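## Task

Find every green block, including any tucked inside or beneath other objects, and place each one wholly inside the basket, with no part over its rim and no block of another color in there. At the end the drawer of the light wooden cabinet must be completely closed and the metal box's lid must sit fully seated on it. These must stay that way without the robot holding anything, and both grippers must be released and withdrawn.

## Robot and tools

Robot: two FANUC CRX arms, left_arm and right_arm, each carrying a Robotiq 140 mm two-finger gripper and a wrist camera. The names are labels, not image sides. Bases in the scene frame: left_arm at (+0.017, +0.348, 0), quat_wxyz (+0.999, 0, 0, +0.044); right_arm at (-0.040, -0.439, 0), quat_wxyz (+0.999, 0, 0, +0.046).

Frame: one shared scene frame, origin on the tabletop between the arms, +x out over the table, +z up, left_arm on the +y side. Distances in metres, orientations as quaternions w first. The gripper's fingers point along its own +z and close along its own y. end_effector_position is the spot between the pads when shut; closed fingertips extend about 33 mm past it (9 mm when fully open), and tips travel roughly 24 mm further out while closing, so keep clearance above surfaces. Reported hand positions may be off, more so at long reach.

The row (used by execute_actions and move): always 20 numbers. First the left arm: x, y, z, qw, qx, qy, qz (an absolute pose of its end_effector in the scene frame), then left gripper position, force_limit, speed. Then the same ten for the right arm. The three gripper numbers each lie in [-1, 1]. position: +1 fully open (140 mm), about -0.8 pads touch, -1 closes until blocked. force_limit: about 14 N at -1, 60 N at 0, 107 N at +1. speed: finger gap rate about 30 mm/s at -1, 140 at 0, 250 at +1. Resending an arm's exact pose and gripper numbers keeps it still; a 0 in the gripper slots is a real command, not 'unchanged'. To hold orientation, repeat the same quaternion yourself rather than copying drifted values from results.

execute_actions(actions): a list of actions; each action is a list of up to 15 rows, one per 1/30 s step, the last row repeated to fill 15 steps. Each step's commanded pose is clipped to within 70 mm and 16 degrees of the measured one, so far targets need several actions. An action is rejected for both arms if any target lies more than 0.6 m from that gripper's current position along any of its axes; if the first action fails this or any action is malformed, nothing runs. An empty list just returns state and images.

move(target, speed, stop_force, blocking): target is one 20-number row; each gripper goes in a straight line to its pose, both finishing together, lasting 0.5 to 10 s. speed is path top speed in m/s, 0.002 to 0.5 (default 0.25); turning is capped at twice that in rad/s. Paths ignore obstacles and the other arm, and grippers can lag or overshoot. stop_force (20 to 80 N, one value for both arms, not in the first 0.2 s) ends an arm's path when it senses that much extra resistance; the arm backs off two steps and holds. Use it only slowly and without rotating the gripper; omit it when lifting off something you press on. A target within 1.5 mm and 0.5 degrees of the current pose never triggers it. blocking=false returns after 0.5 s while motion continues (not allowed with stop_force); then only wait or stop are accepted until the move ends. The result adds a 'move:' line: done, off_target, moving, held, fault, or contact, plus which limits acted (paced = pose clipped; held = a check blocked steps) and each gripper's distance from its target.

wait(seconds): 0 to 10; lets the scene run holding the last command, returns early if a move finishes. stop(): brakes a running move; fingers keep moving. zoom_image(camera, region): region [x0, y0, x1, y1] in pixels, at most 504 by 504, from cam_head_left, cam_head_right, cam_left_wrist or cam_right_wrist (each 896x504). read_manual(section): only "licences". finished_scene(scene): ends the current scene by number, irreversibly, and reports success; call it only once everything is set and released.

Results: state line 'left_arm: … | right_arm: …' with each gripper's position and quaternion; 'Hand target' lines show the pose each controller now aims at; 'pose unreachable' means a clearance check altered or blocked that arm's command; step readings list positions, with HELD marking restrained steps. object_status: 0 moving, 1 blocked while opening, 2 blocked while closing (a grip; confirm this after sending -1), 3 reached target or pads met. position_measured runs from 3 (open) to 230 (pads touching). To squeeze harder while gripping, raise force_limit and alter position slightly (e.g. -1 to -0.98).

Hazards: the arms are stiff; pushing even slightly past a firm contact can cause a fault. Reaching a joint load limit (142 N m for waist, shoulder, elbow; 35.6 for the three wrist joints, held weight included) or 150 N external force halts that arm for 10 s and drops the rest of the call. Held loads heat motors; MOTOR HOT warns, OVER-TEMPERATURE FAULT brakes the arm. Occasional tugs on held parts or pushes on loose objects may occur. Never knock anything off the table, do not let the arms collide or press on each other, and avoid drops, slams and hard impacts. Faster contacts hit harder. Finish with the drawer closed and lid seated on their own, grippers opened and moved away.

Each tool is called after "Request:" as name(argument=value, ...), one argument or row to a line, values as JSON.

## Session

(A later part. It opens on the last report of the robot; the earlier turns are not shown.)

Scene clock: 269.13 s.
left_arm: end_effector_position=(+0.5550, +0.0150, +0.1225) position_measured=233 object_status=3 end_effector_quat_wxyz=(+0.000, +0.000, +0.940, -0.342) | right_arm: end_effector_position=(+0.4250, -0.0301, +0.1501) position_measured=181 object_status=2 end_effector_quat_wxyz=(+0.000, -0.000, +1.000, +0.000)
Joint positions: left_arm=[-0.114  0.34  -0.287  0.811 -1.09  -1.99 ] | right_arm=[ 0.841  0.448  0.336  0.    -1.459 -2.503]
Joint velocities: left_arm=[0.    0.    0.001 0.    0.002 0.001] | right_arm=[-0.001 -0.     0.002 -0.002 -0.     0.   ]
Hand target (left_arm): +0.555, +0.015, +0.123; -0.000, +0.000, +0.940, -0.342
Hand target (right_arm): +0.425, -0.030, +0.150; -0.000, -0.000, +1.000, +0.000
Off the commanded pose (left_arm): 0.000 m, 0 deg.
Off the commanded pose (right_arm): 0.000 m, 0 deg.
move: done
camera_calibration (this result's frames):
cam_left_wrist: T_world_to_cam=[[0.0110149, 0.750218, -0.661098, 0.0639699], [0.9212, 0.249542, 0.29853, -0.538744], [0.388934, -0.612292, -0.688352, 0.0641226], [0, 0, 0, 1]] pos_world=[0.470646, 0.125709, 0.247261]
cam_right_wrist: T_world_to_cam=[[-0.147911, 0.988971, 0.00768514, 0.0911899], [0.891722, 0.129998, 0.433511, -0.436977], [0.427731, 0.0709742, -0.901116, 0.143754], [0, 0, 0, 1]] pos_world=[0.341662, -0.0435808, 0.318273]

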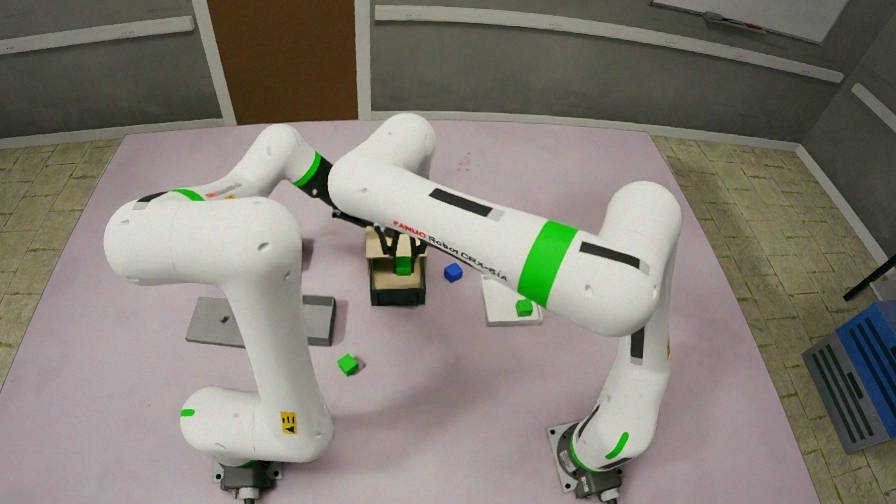

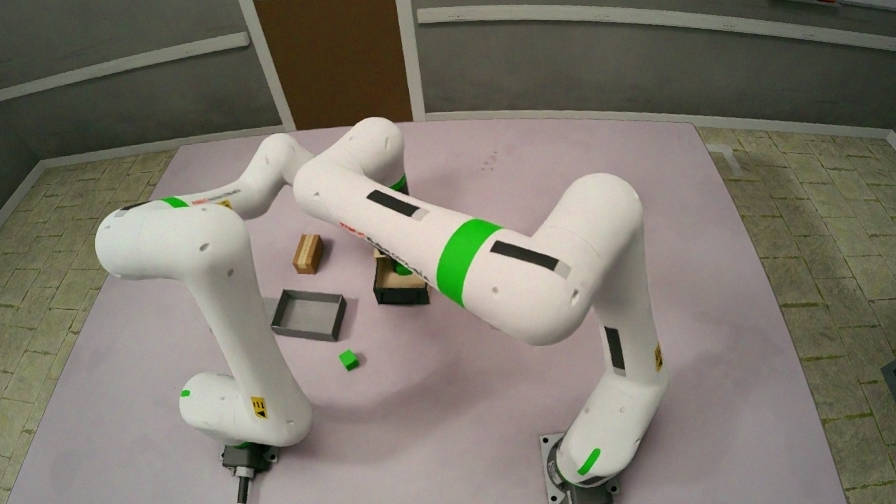

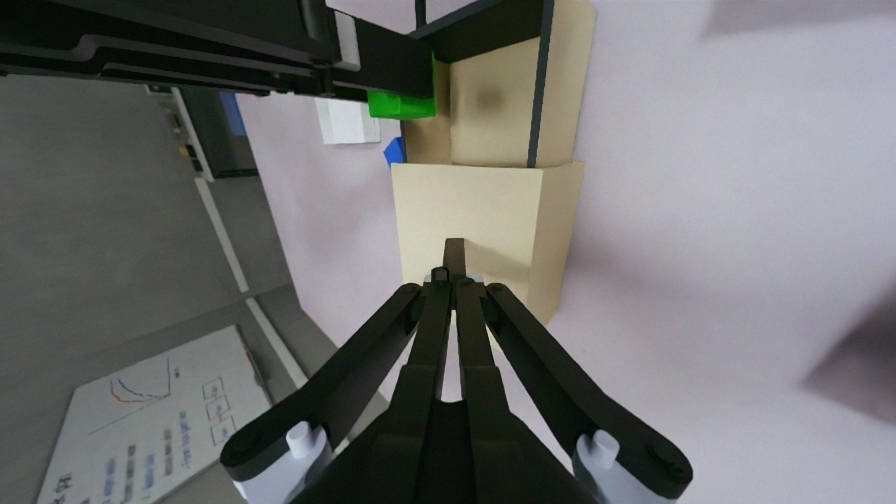

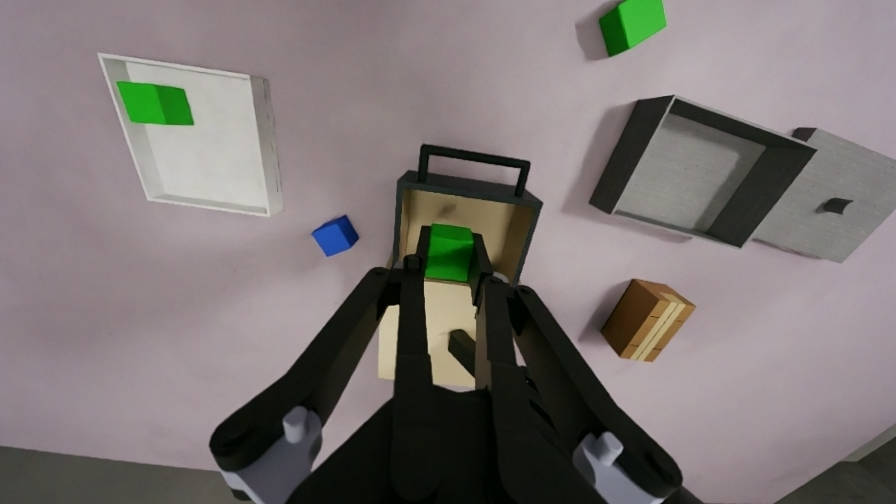

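Request:
move(
  target=[0.555,0.015,0.1225,0,0,0.94,-0.342,-1,0,0,0.42,-0.338,0.11,0,0,1,0,-1,0,0],
  speed=0.3,
)

Request:
move(
  target=[0.555,0.015,0.1225,0,0,0.94,-0.342,-1,0,0,0.42,-0.338,0.058,0,0,1,0,-1,0,0],
  speed=0.1,
)

Request:
move(
  target=[0.555,0.015,0.1225,0,0,0.94,-0.342,-1,0,0,0.42,-0.338,0.058,0,0,1,0,-0.25,0,0],
)

Request:
move(
  target=[0.555,0.015,0.1225,0,0,0.94,-0.342,-1,0,0,0.40,-0.30,0.13,0,0,1,0,-0.25,0,0],
  speed=0.2,
)

Request:
move(
  target=[0.555,0.015,0.1225,0,0,0.94,-0.342,-1,0,0,0.315,-0.024,0.07,0,0,1,0,-1,0,0],
  speed=0.3,
)

Scene clock: 281.83 s.
left_arm: end_effector_position=(+0.5550, +0.0150, +0.1225) position_measured=233 object_status=3 end_effector_quat_wxyz=(+0.000, -0.000, +0.940, -0.342) | right_arm: end_effector_position=(+0.4214, -0.3381, +0.1099) position_measured=181 object_status=2 end_effector_quat_wxyz=(+0.001, +0.000, +1.000, -0.000)
Joint positions: left_arm=[-0.114  0.34  -0.287  0.811 -1.09  -1.99 ] | right_arm=[ 0.403  0.103 -0.195  0.001 -1.271 -2.066]
Joint velocities: left_arm=[-0.    -0.    -0.001  0.    -0.     0.   ] | right_arm=[-0.001 -0.     0.003 -0.    -0.002  0.001]
Hand target (left_arm): +0.555, +0.015, +0.123; +0.000, +0.000, +0.940, -0.342
Hand target (right_arm): +0.421, -0.338, +0.110; +0.001, +0.000, +1.000, -0.000
Off the commanded pose (left_arm): 0.000 m, 0 deg.
Off the commanded pose (right_arm): 0.001 m, 0 deg.
move: done
camera_calibration (this result's frames):
cam_left_wrist: T_world_to_cam=[[0.0109891, 0.750195, -0.661126, 0.0639978], [0.921196, 0.249577, 0.298513, -0.538745], [0.388944, -0.612307, -0.688334, 0.0641155], [0, 0, 0, 1]] pos_world=[0.470649, 0.125706, 0.247266]
cam_right_wrist: T_world_to_cam=[[-0.14748, 0.989041, 0.00692765, 0.39552], [0.891343, 0.12987, 0.434329, -0.376214], [0.42867, 0.07023, -0.900727, 0.130253], [0, 0, 0, 1]] pos_world=[0.337832, -0.351474, 0.277984]

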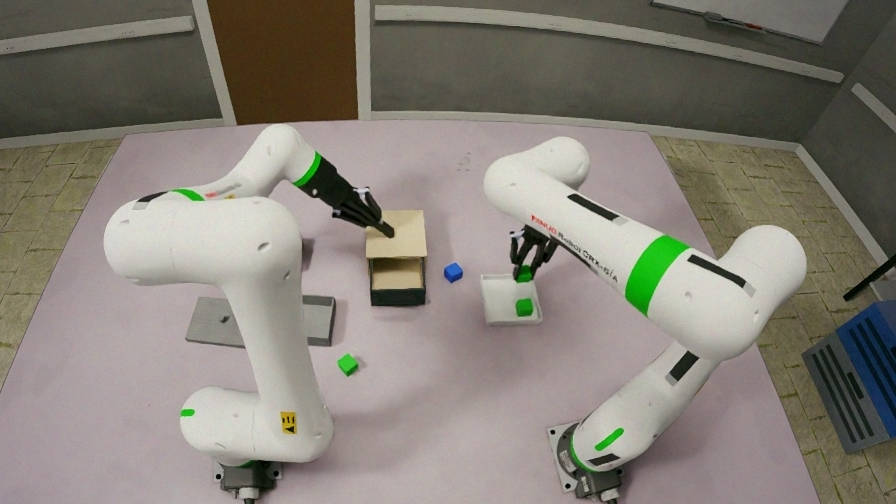

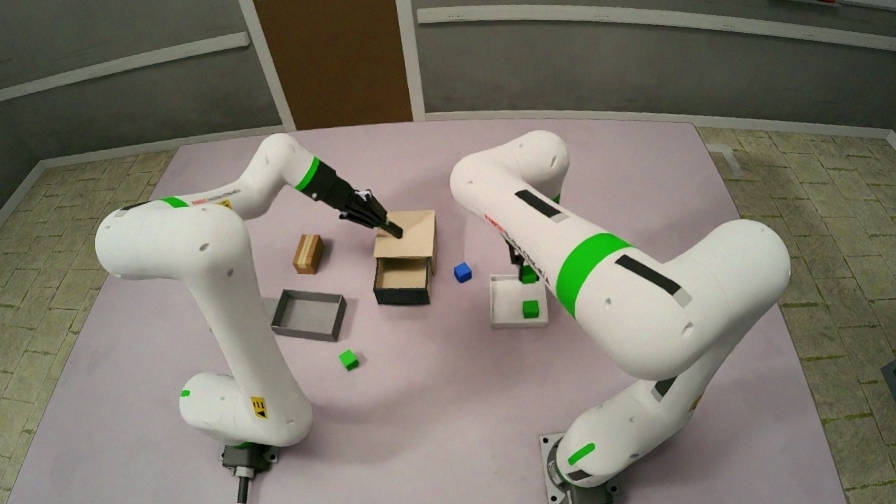

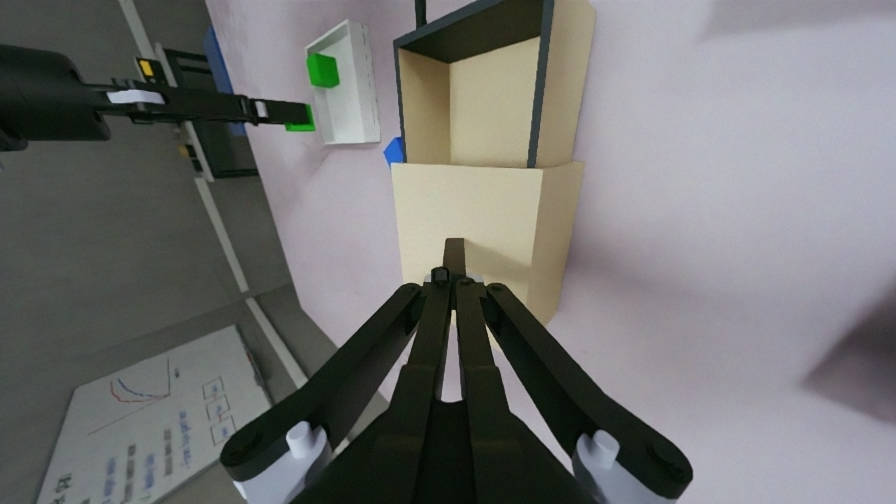

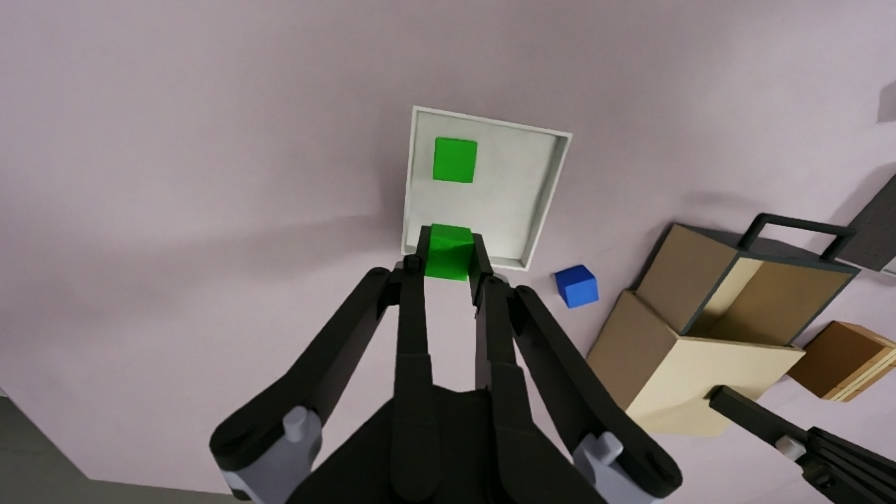

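Scene clock: 282.67 s.
left_arm: end_effector_position=(+0.5550, +0.0150, +0.1225) position_measured=233 object_status=3 end_effector_quat_wxyz=(+0.000, -0.000, +0.940, -0.342) | right_arm: end_effector_position=(+0.4200, -0.3380, +0.0580) position_measured=181 object_status=2 end_effector_quat_wxyz=(+0.000, +0.000, +1.000, +0.000)
Joint positions: left_arm=[-0.114  0.34  -0.287  0.811 -1.09  -1.99 ] | right_arm=[ 0.404  0.147 -0.275 -0.    -1.149 -2.066]
Joint velocities: left_arm=[-0.  0.  0. -0. -0. -0.] | right_arm=[ 0.     0.    -0.     0.     0.001  0.   ]
Hand target (left_arm): +0.555, +0.015, +0.123; +0.000, -0.000, +0.940, -0.342
Hand target (right_arm): +0.420, -0.338, +0.058; +0.000, +0.000, +1.000, -0.000
Off the commanded pose (left_arm): 0.000 m, 0 deg.
Off the commanded pose (right_arm): 0.000 m, 0 deg.
move: done
camera_calibration (this result's frames):
cam_left_wrist: T_world_to_cam=[[0.0109886, 0.750195, -0.661126, 0.0639979], [0.921196, 0.249577, 0.298512, -0.538745], [0.388944, -0.612306, -0.688334, 0.0641154], [0, 0, 0, 1]] pos_world=[0.470649, 0.125706, 0.247265]
cam_right_wrist: T_world_to_cam=[[-0.14746, 0.989038, 0.00764613, 0.395482], [0.891854, 0.12962, 0.433353, -0.352764], [0.427612, 0.0707214, -0.901192, 0.0846722], [0, 0, 0, 1]] pos_world=[0.336725, -0.351409, 0.226153]

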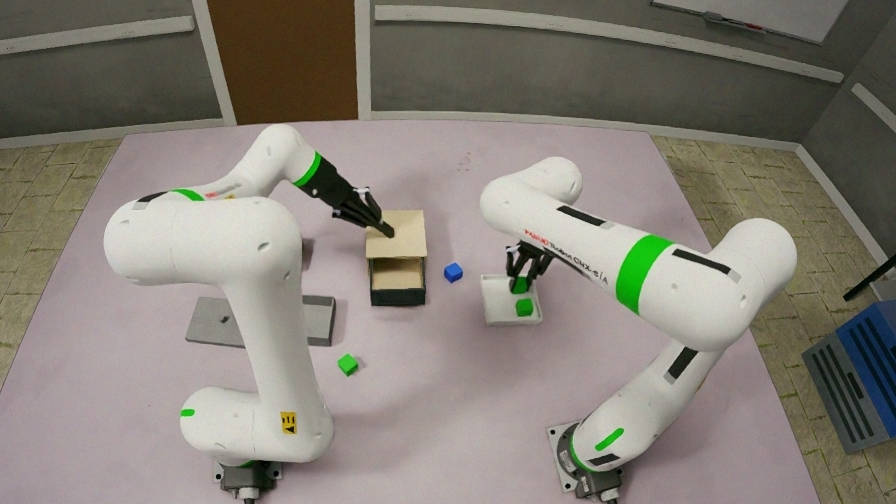

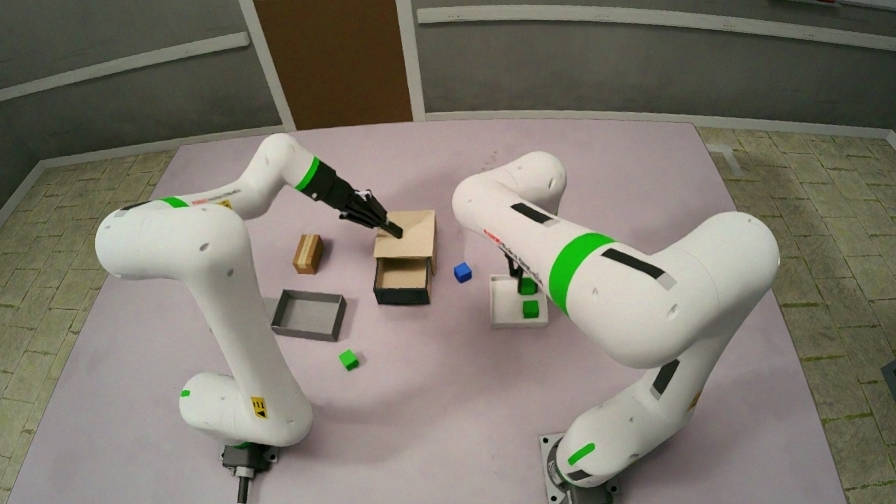

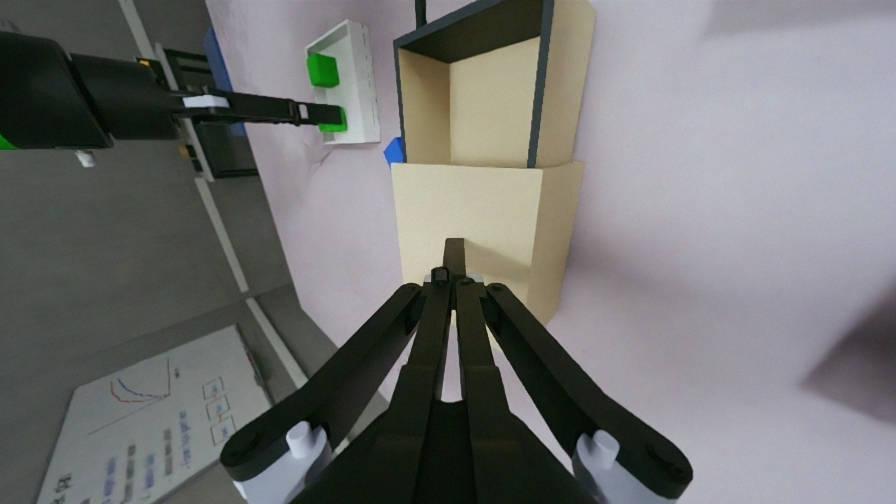

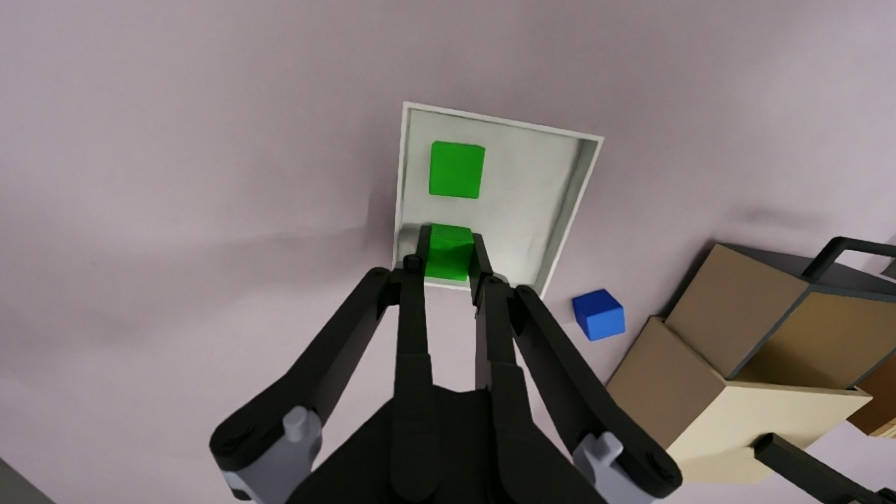

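Scene clock: 283.37 s.
left_arm: end_effector_position=(+0.5550, +0.0150, +0.1225) position_measured=233 object_status=3 end_effector_quat_wxyz=(+0.000, -0.000, +0.940, -0.342) | right_arm: end_effector_position=(+0.4200, -0.3380, +0.0580) position_measured=160 object_status=3 end_effector_quat_wxyz=(-0.000, +0.000, +1.000, +0.000)
Joint positions: left_arm=[-0.114  0.34  -0.287  0.811 -1.09  -1.99 ] | right_arm=[ 0.404  0.147 -0.275 -0.    -1.149 -2.066]
Joint velocities: left_arm=[-0.     0.     0.002  0.    -0.     0.   ] | right_arm=[ 0.    -0.     0.001 -0.     0.     0.   ]
Hand target (left_arm): +0.555, +0.015, +0.123; +0.000, -0.000, +0.940, -0.342
Hand target (right_arm): +0.420, -0.338, +0.058; -0.000, +0.000, +1.000, -0.000
Off the commanded pose (left_arm): 0.000 m, 0 deg.
Off the commanded pose (right_arm): 0.000 m, 0 deg.
move: done
camera_calibration (this result's frames):
cam_left_wrist: T_world_to_cam=[[0.0109888, 0.750195, -0.661126, 0.0639977], [0.921196, 0.249577, 0.298512, -0.538745], [0.388944, -0.612306, -0.688334, 0.0641154], [0, 0, 0, 1]] pos_world=[0.470649, 0.125706, 0.247265]
cam_right_wrist: T_world_to_cam=[[-0.14762, 0.989015, 0.00760045, 0.395563], [0.891884, 0.129793, 0.433239, -0.352628], [0.427494, 0.0707334, -0.901247, 0.0847084], [0, 0, 0, 1]] pos_world=[0.336684, -0.351441, 0.226109]

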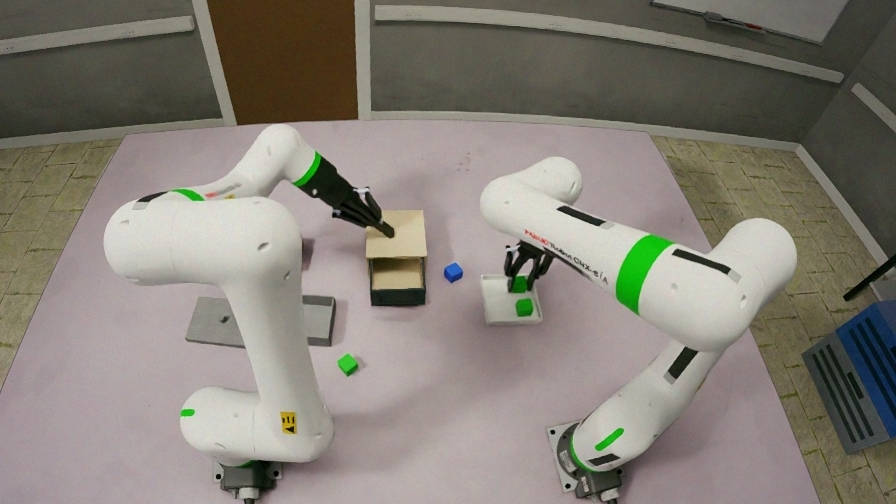

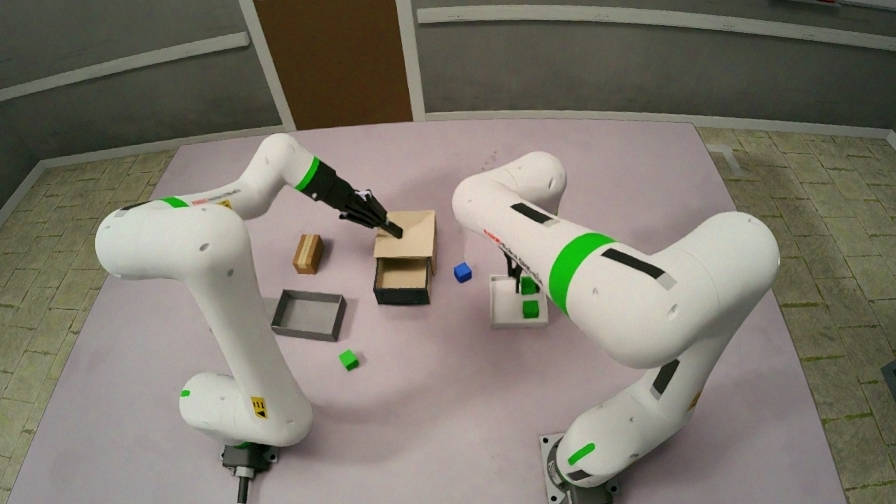

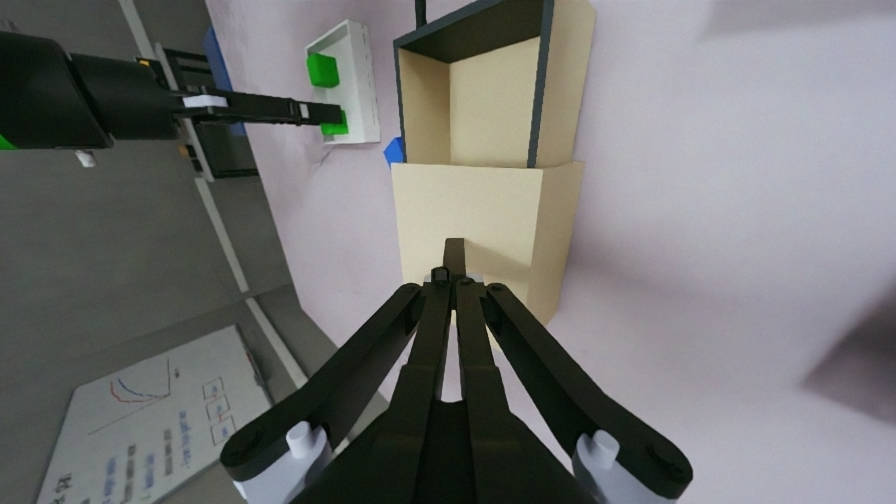

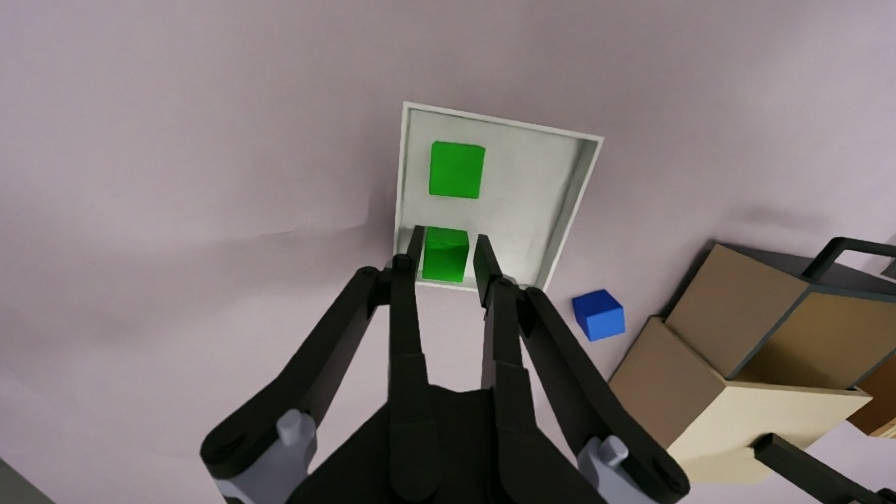

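Scene clock: 284.13 s.
left_arm: end_effector_position=(+0.5550, +0.0150, +0.1225) position_measured=233 object_status=3 end_effector_quat_wxyz=(+0.000, -0.000, +0.940, -0.342) | right_arm: end_effector_position=(+0.3997, -0.3000, +0.1299) position_measured=160 object_status=3 end_effector_quat_wxyz=(-0.000, -0.000, +1.000, +0.000)
Joint positions: left_arm=[-0.114  0.34  -0.287  0.811 -1.09  -1.99 ] | right_arm=[ 0.499  0.063 -0.19  -0.001 -1.318 -2.162]
Joint velocities: left_arm=[ 0.     0.    -0.     0.001  0.001 -0.   ] | right_arm=[ 0.001 -0.001  0.002  0.     0.     0.   ]
Hand target (left_arm): +0.555, +0.015, +0.123; +0.000, -0.000, +0.940, -0.342
Hand target (right_arm): +0.400, -0.300, +0.130; -0.000, -0.000, +1.000, +0.000
Off the commanded pose (left_arm): 0.000 m, 0 deg.
Off the commanded pose (right_arm): 0.000 m, 0 deg.
move: done
camera_calibration (this result's frames):
cam_left_wrist: T_world_to_cam=[[0.0109885, 0.750195, -0.661126, 0.0639979], [0.921196, 0.249577, 0.298512, -0.538745], [0.388944, -0.612306, -0.688334, 0.0641153], [0, 0, 0, 1]] pos_world=[0.470649, 0.125706, 0.247265]
cam_right_wrist: T_world_to_cam=[[-0.147793, 0.988986, 0.00796328, 0.354464], [0.892027, 0.129817, 0.432938, -0.370626], [0.427136, 0.0710884, -0.901389, 0.155841], [0, 0, 0, 1]] pos_world=[0.31643, -0.313525, 0.298109]

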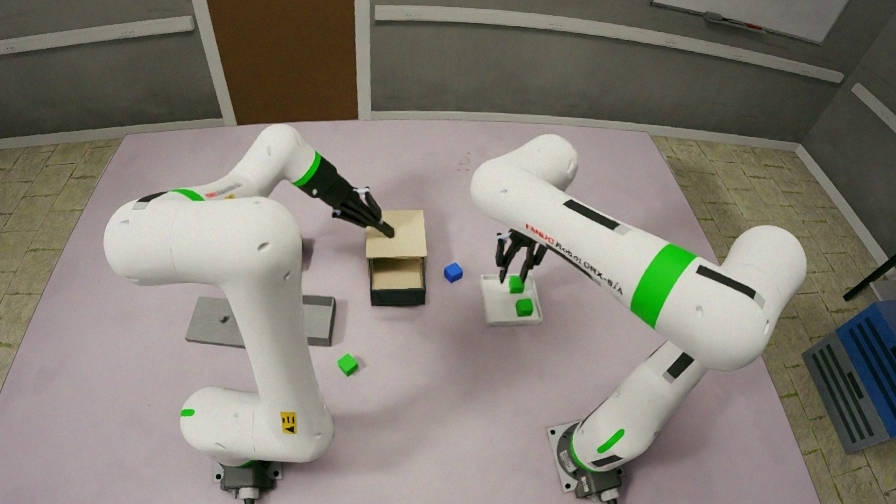

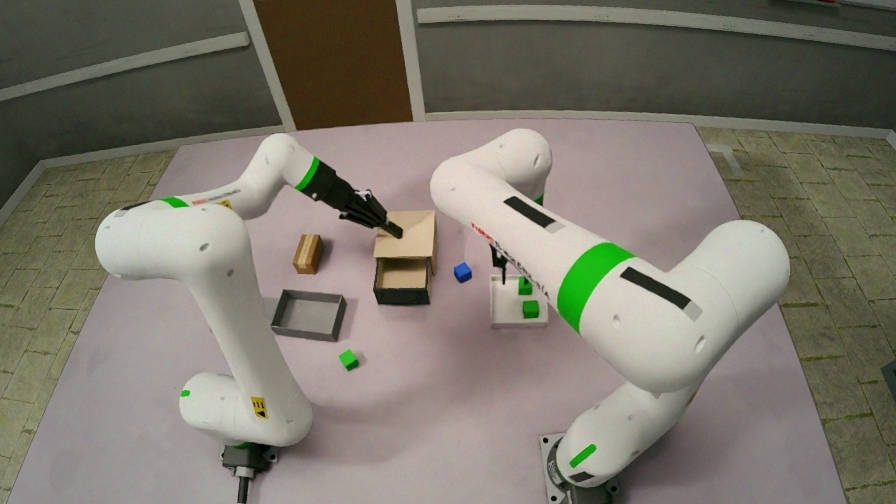

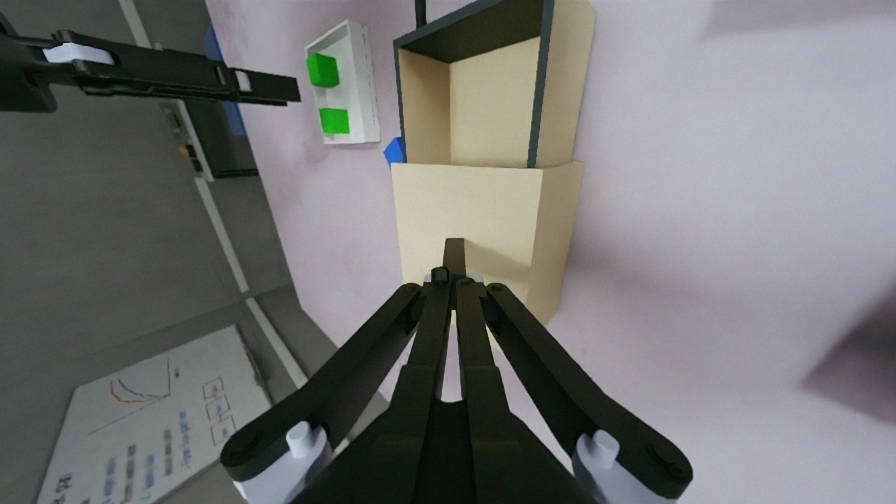

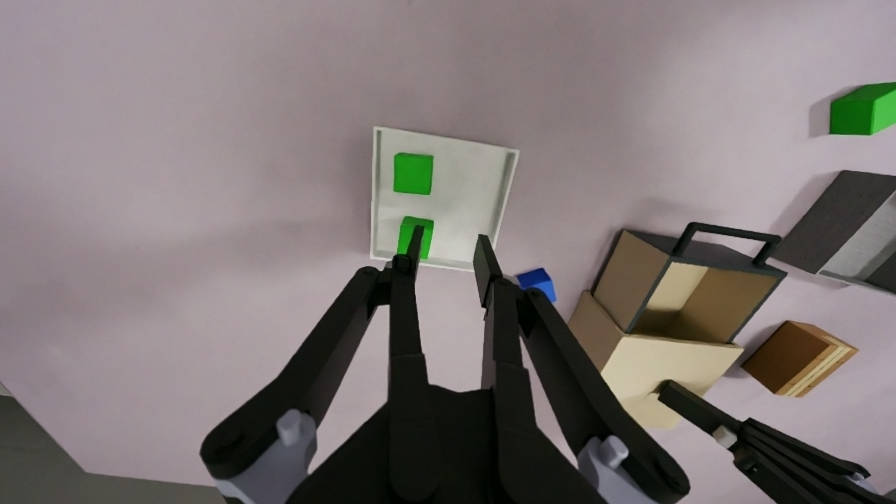

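Scene clock: 285.57 s.
left_arm: end_effector_position=(+0.5550, +0.0150, +0.1225) position_measured=233 object_status=3 end_effector_quat_wxyz=(+0.000, -0.000, +0.940, -0.342) | right_arm: end_effector_position=(+0.3137, -0.0242, +0.0701) position_measured=233 object_status=3 end_effector_quat_wxyz=(-0.001, +0.000, +1.000, +0.000)
Joint positions: left_arm=[-0.114  0.34  -0.287  0.811 -1.09  -1.99 ] | right_arm=[ 1.013  0.311 -0.041 -0.001 -1.218 -2.675]
Joint velocities: left_arm=[-0.    -0.001 -0.001 -0.001 -0.     0.   ] | right_arm=[-0.     0.002 -0.     0.     0.002 -0.   ]
Hand target (left_arm): +0.555, +0.015, +0.123; +0.000, -0.000, +0.940, -0.342
Hand target (right_arm): +0.314, -0.024, +0.070; -0.001, +0.000, +1.000, +0.000
Off the commanded pose (left_arm): 0.000 m, 0 deg.
Off the commanded pose (right_arm): 0.001 m, 0 deg.
move: done
camera_calibration (this result's frames):
cam_left_wrist: T_world_to_cam=[[0.0109889, 0.750195, -0.661126, 0.0639977], [0.921196, 0.249577, 0.298513, -0.538745], [0.388944, -0.612306, -0.688334, 0.0641153], [0, 0, 0, 1]] pos_world=[0.470649, 0.125706, 0.247265]
cam_right_wrist: T_world_to_cam=[[-0.147491, 0.98903, 0.00815688, 0.069338], [0.892426, 0.12952, 0.432204, -0.303934], [0.426406, 0.0710257, -0.901739, 0.11926], [0, 0, 0, 1]] pos_world=[0.230612, -0.0376823, 0.238337]

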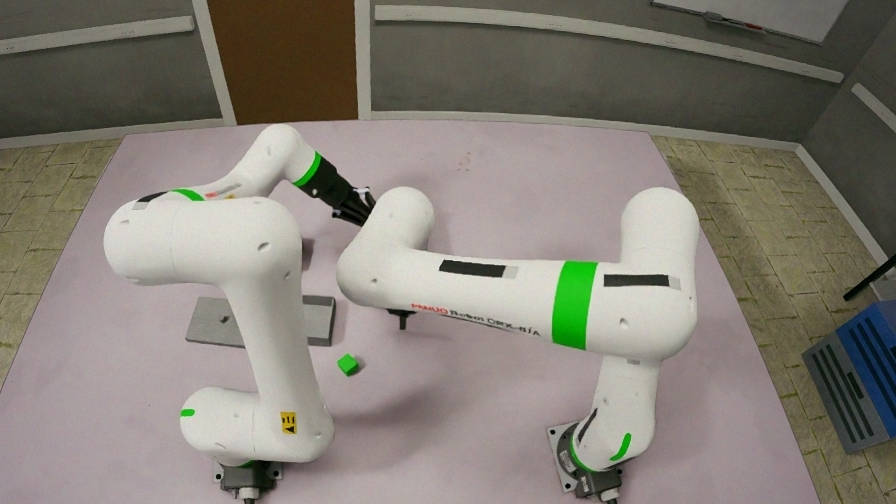

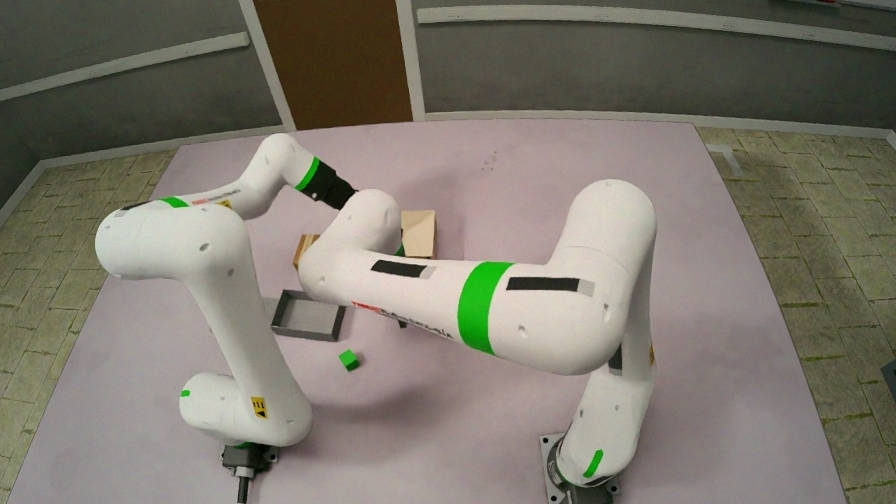

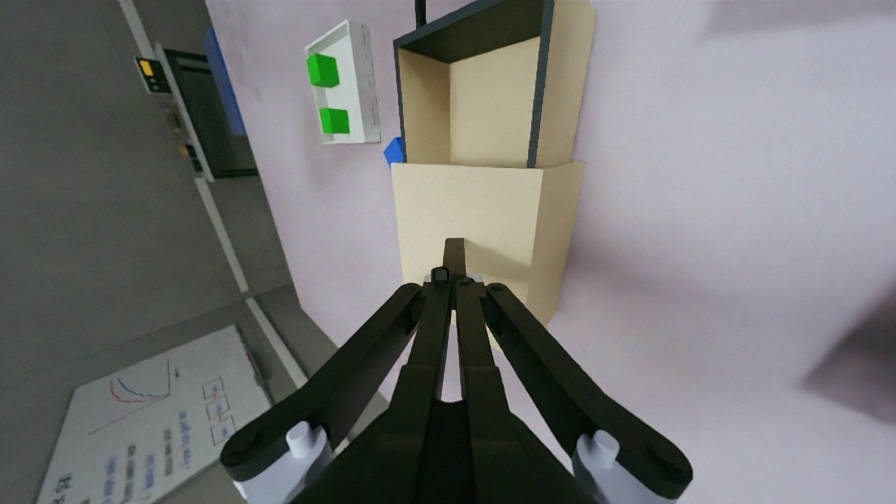

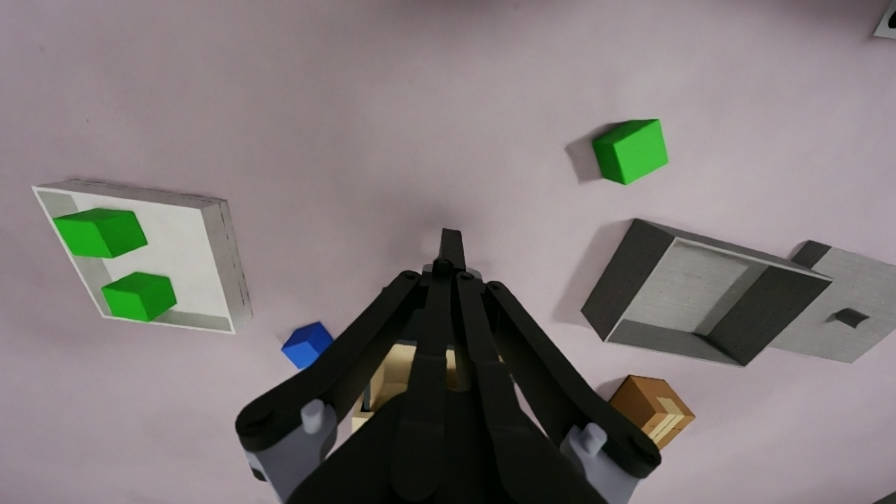

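Request:
move(
  target=[0.555,0.015,0.1225,0,0,0.94,-0.342,-1,0,0,0.425,-0.024,0.07,0,0,1,0,-1,0,0],
  speed=0.08,
)

Request:
move(
  target=[0.555,0.015,0.1225,0,0,0.94,-0.342,-1,0,0,0.442,-0.024,0.07,0,0,1,0,-1,0,0],
  speed=0.01,
  stop_force=20,
)

Scene clock: 297.57 s.
left_arm: end_effector_position=(+0.5550, +0.0150, +0.1225) position_measured=233 object_status=3 end_effector_quat_wxyz=(+0.000, -0.000, +0.940, -0.342) | right_arm: end_effector_position=(+0.4252, -0.0237, +0.0701) position_measured=233 object_status=3 end_effector_quat_wxyz=(+0.000, -0.000, +1.000, -0.000)
Joint positions: left_arm=[-0.114  0.34  -0.287  0.811 -1.09  -1.99 ] | right_arm=[ 0.847  0.498  0.219  0.001 -1.291 -2.51 ]
Joint velocities: left_arm=[ 0.    -0.     0.    -0.001 -0.001  0.001] | right_arm=[ 0.    -0.001  0.001  0.    -0.    -0.   ]
Hand target (left_arm): +0.555, +0.015, +0.123; +0.000, -0.000, +0.940, -0.342
Hand target (right_arm): +0.425, -0.024, +0.070; +0.000, -0.000, +1.000, -0.000
Off the commanded pose (left_arm): 0.000 m, 0 deg.
Off the commanded pose (right_arm): 0.000 m, 0 deg.
move: done
camera_calibration (this result's frames):
cam_left_wrist: T_world_to_cam=[[0.0109887, 0.750195, -0.661126, 0.0639979], [0.921196, 0.249577, 0.298512, -0.538745], [0.388944, -0.612306, -0.688334, 0.0641154], [0, 0, 0, 1]] pos_world=[0.470649, 0.125706, 0.247266]
cam_right_wrist: T_world_to_cam=[[-0.14783, 0.988985, 0.00735217, 0.0854938], [0.891559, 0.130042, 0.433834, -0.403211], [0.428099, 0.0706885, -0.900963, 0.0709055], [0, 0, 0, 1]] pos_world=[0.34177, -0.0371301, 0.238181]

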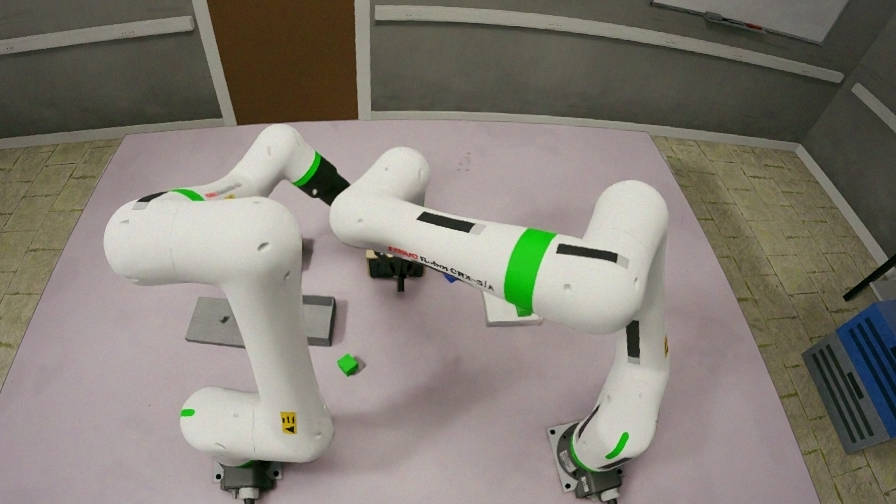

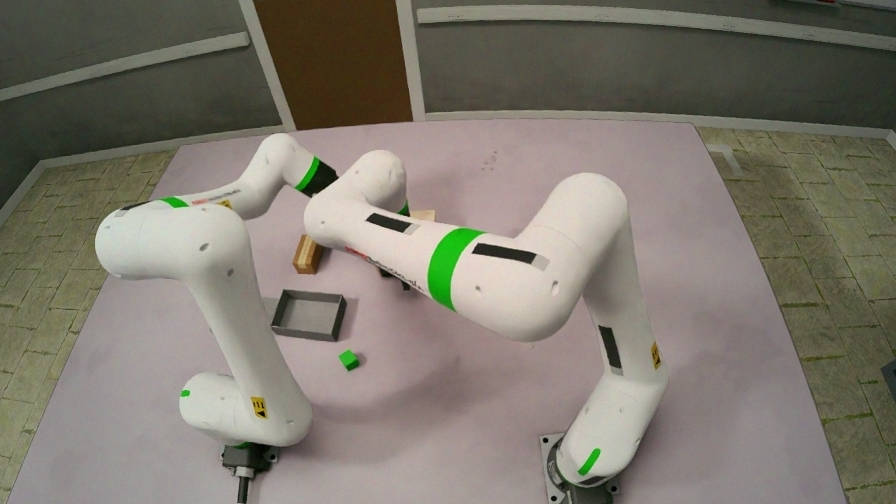

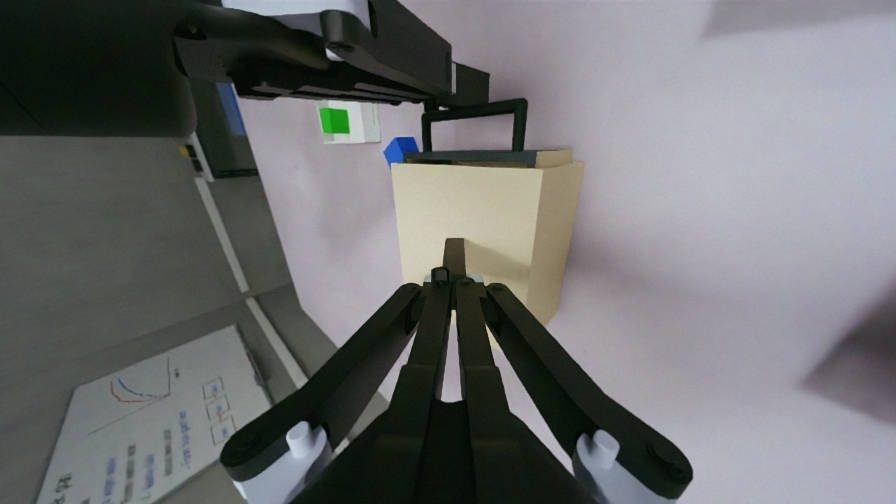

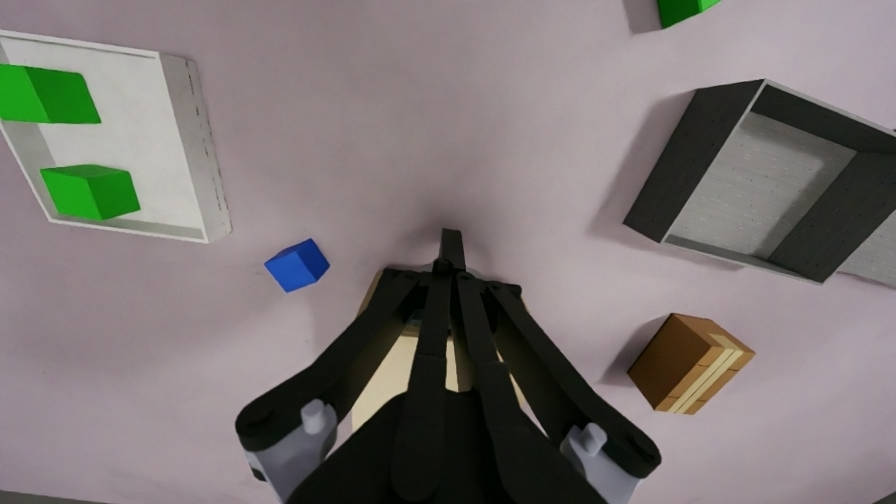

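Scene clock: 299.00 s.
left_arm: end_effector_position=(+0.5550, +0.0150, +0.1225) position_measured=233 object_status=3 end_effector_quat_wxyz=(+0.000, -0.000, +0.940, -0.342) | right_arm: end_effector_position=(+0.4362, -0.0239, +0.0698) position_measured=233 object_status=3 end_effector_quat_wxyz=(-0.000, +0.000, +1.000, -0.000)
Joint positions: left_arm=[-0.114  0.34  -0.287  0.811 -1.09  -1.99 ] | right_arm=[ 0.832  0.519  0.249 -0.    -1.301 -2.495]
Joint velocities: left_arm=[ 0.    -0.    -0.     0.     0.001  0.   ] | right_arm=[ 0.002 -0.001 -0.003 -0.    -0.    -0.001]
Hand target (left_arm): +0.555, +0.015, +0.123; +0.000, -0.000, +0.940, -0.342
Hand target (right_arm): +0.436, -0.024, +0.070; -0.000, -0.000, +1.000, -0.000
Off the commanded pose (left_arm): 0.000 m, 0 deg.
Off the commanded pose (right_arm): 0.006 m, 0 deg.
move: contact (right_arm)
camera_calibration (this result's frames):
cam_left_wrist: T_world_to_cam=[[0.010967, 0.750169, -0.661155, 0.0640267], [0.921189, 0.249615, 0.298502, -0.538751], [0.388961, -0.612322, -0.68831, 0.064105], [0, 0, 0, 1]] pos_world=[0.470655, 0.125702, 0.247274]
cam_right_wrist: T_world_to_cam=[[-0.147563, 0.989025, 0.0074279, 0.0872372], [0.891986, 0.129832, 0.433017, -0.413001], [0.4273, 0.0705227, -0.901355, 0.0663408], [0, 0, 0, 1]] pos_world=[0.352916, -0.0373375, 0.237985]

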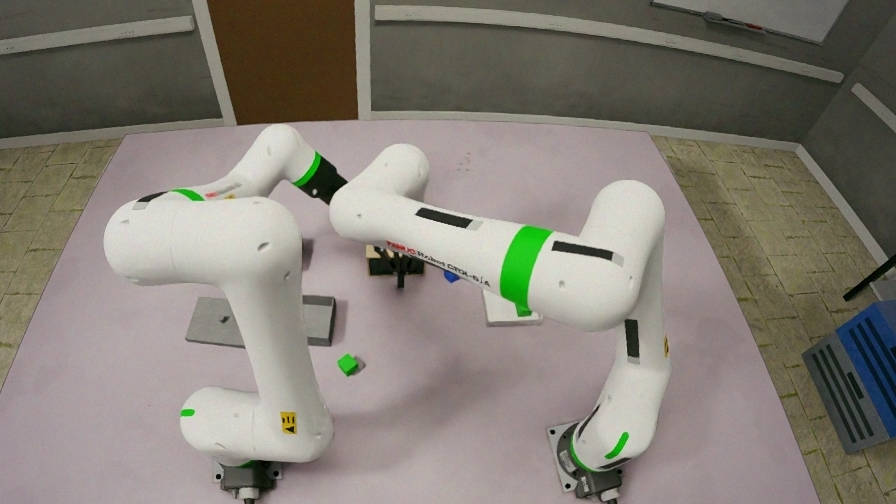

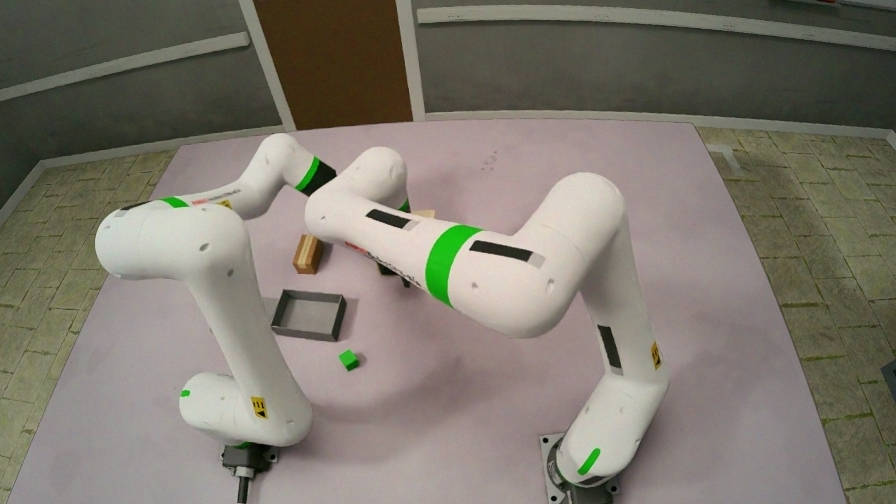

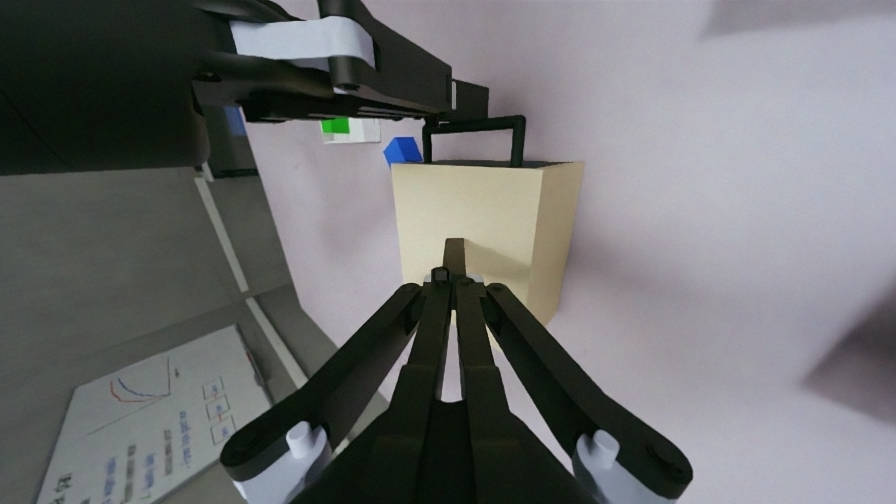

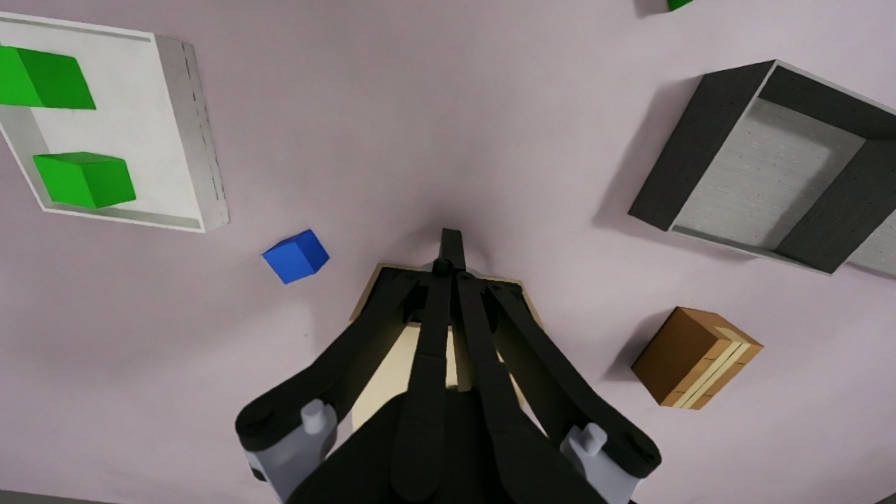

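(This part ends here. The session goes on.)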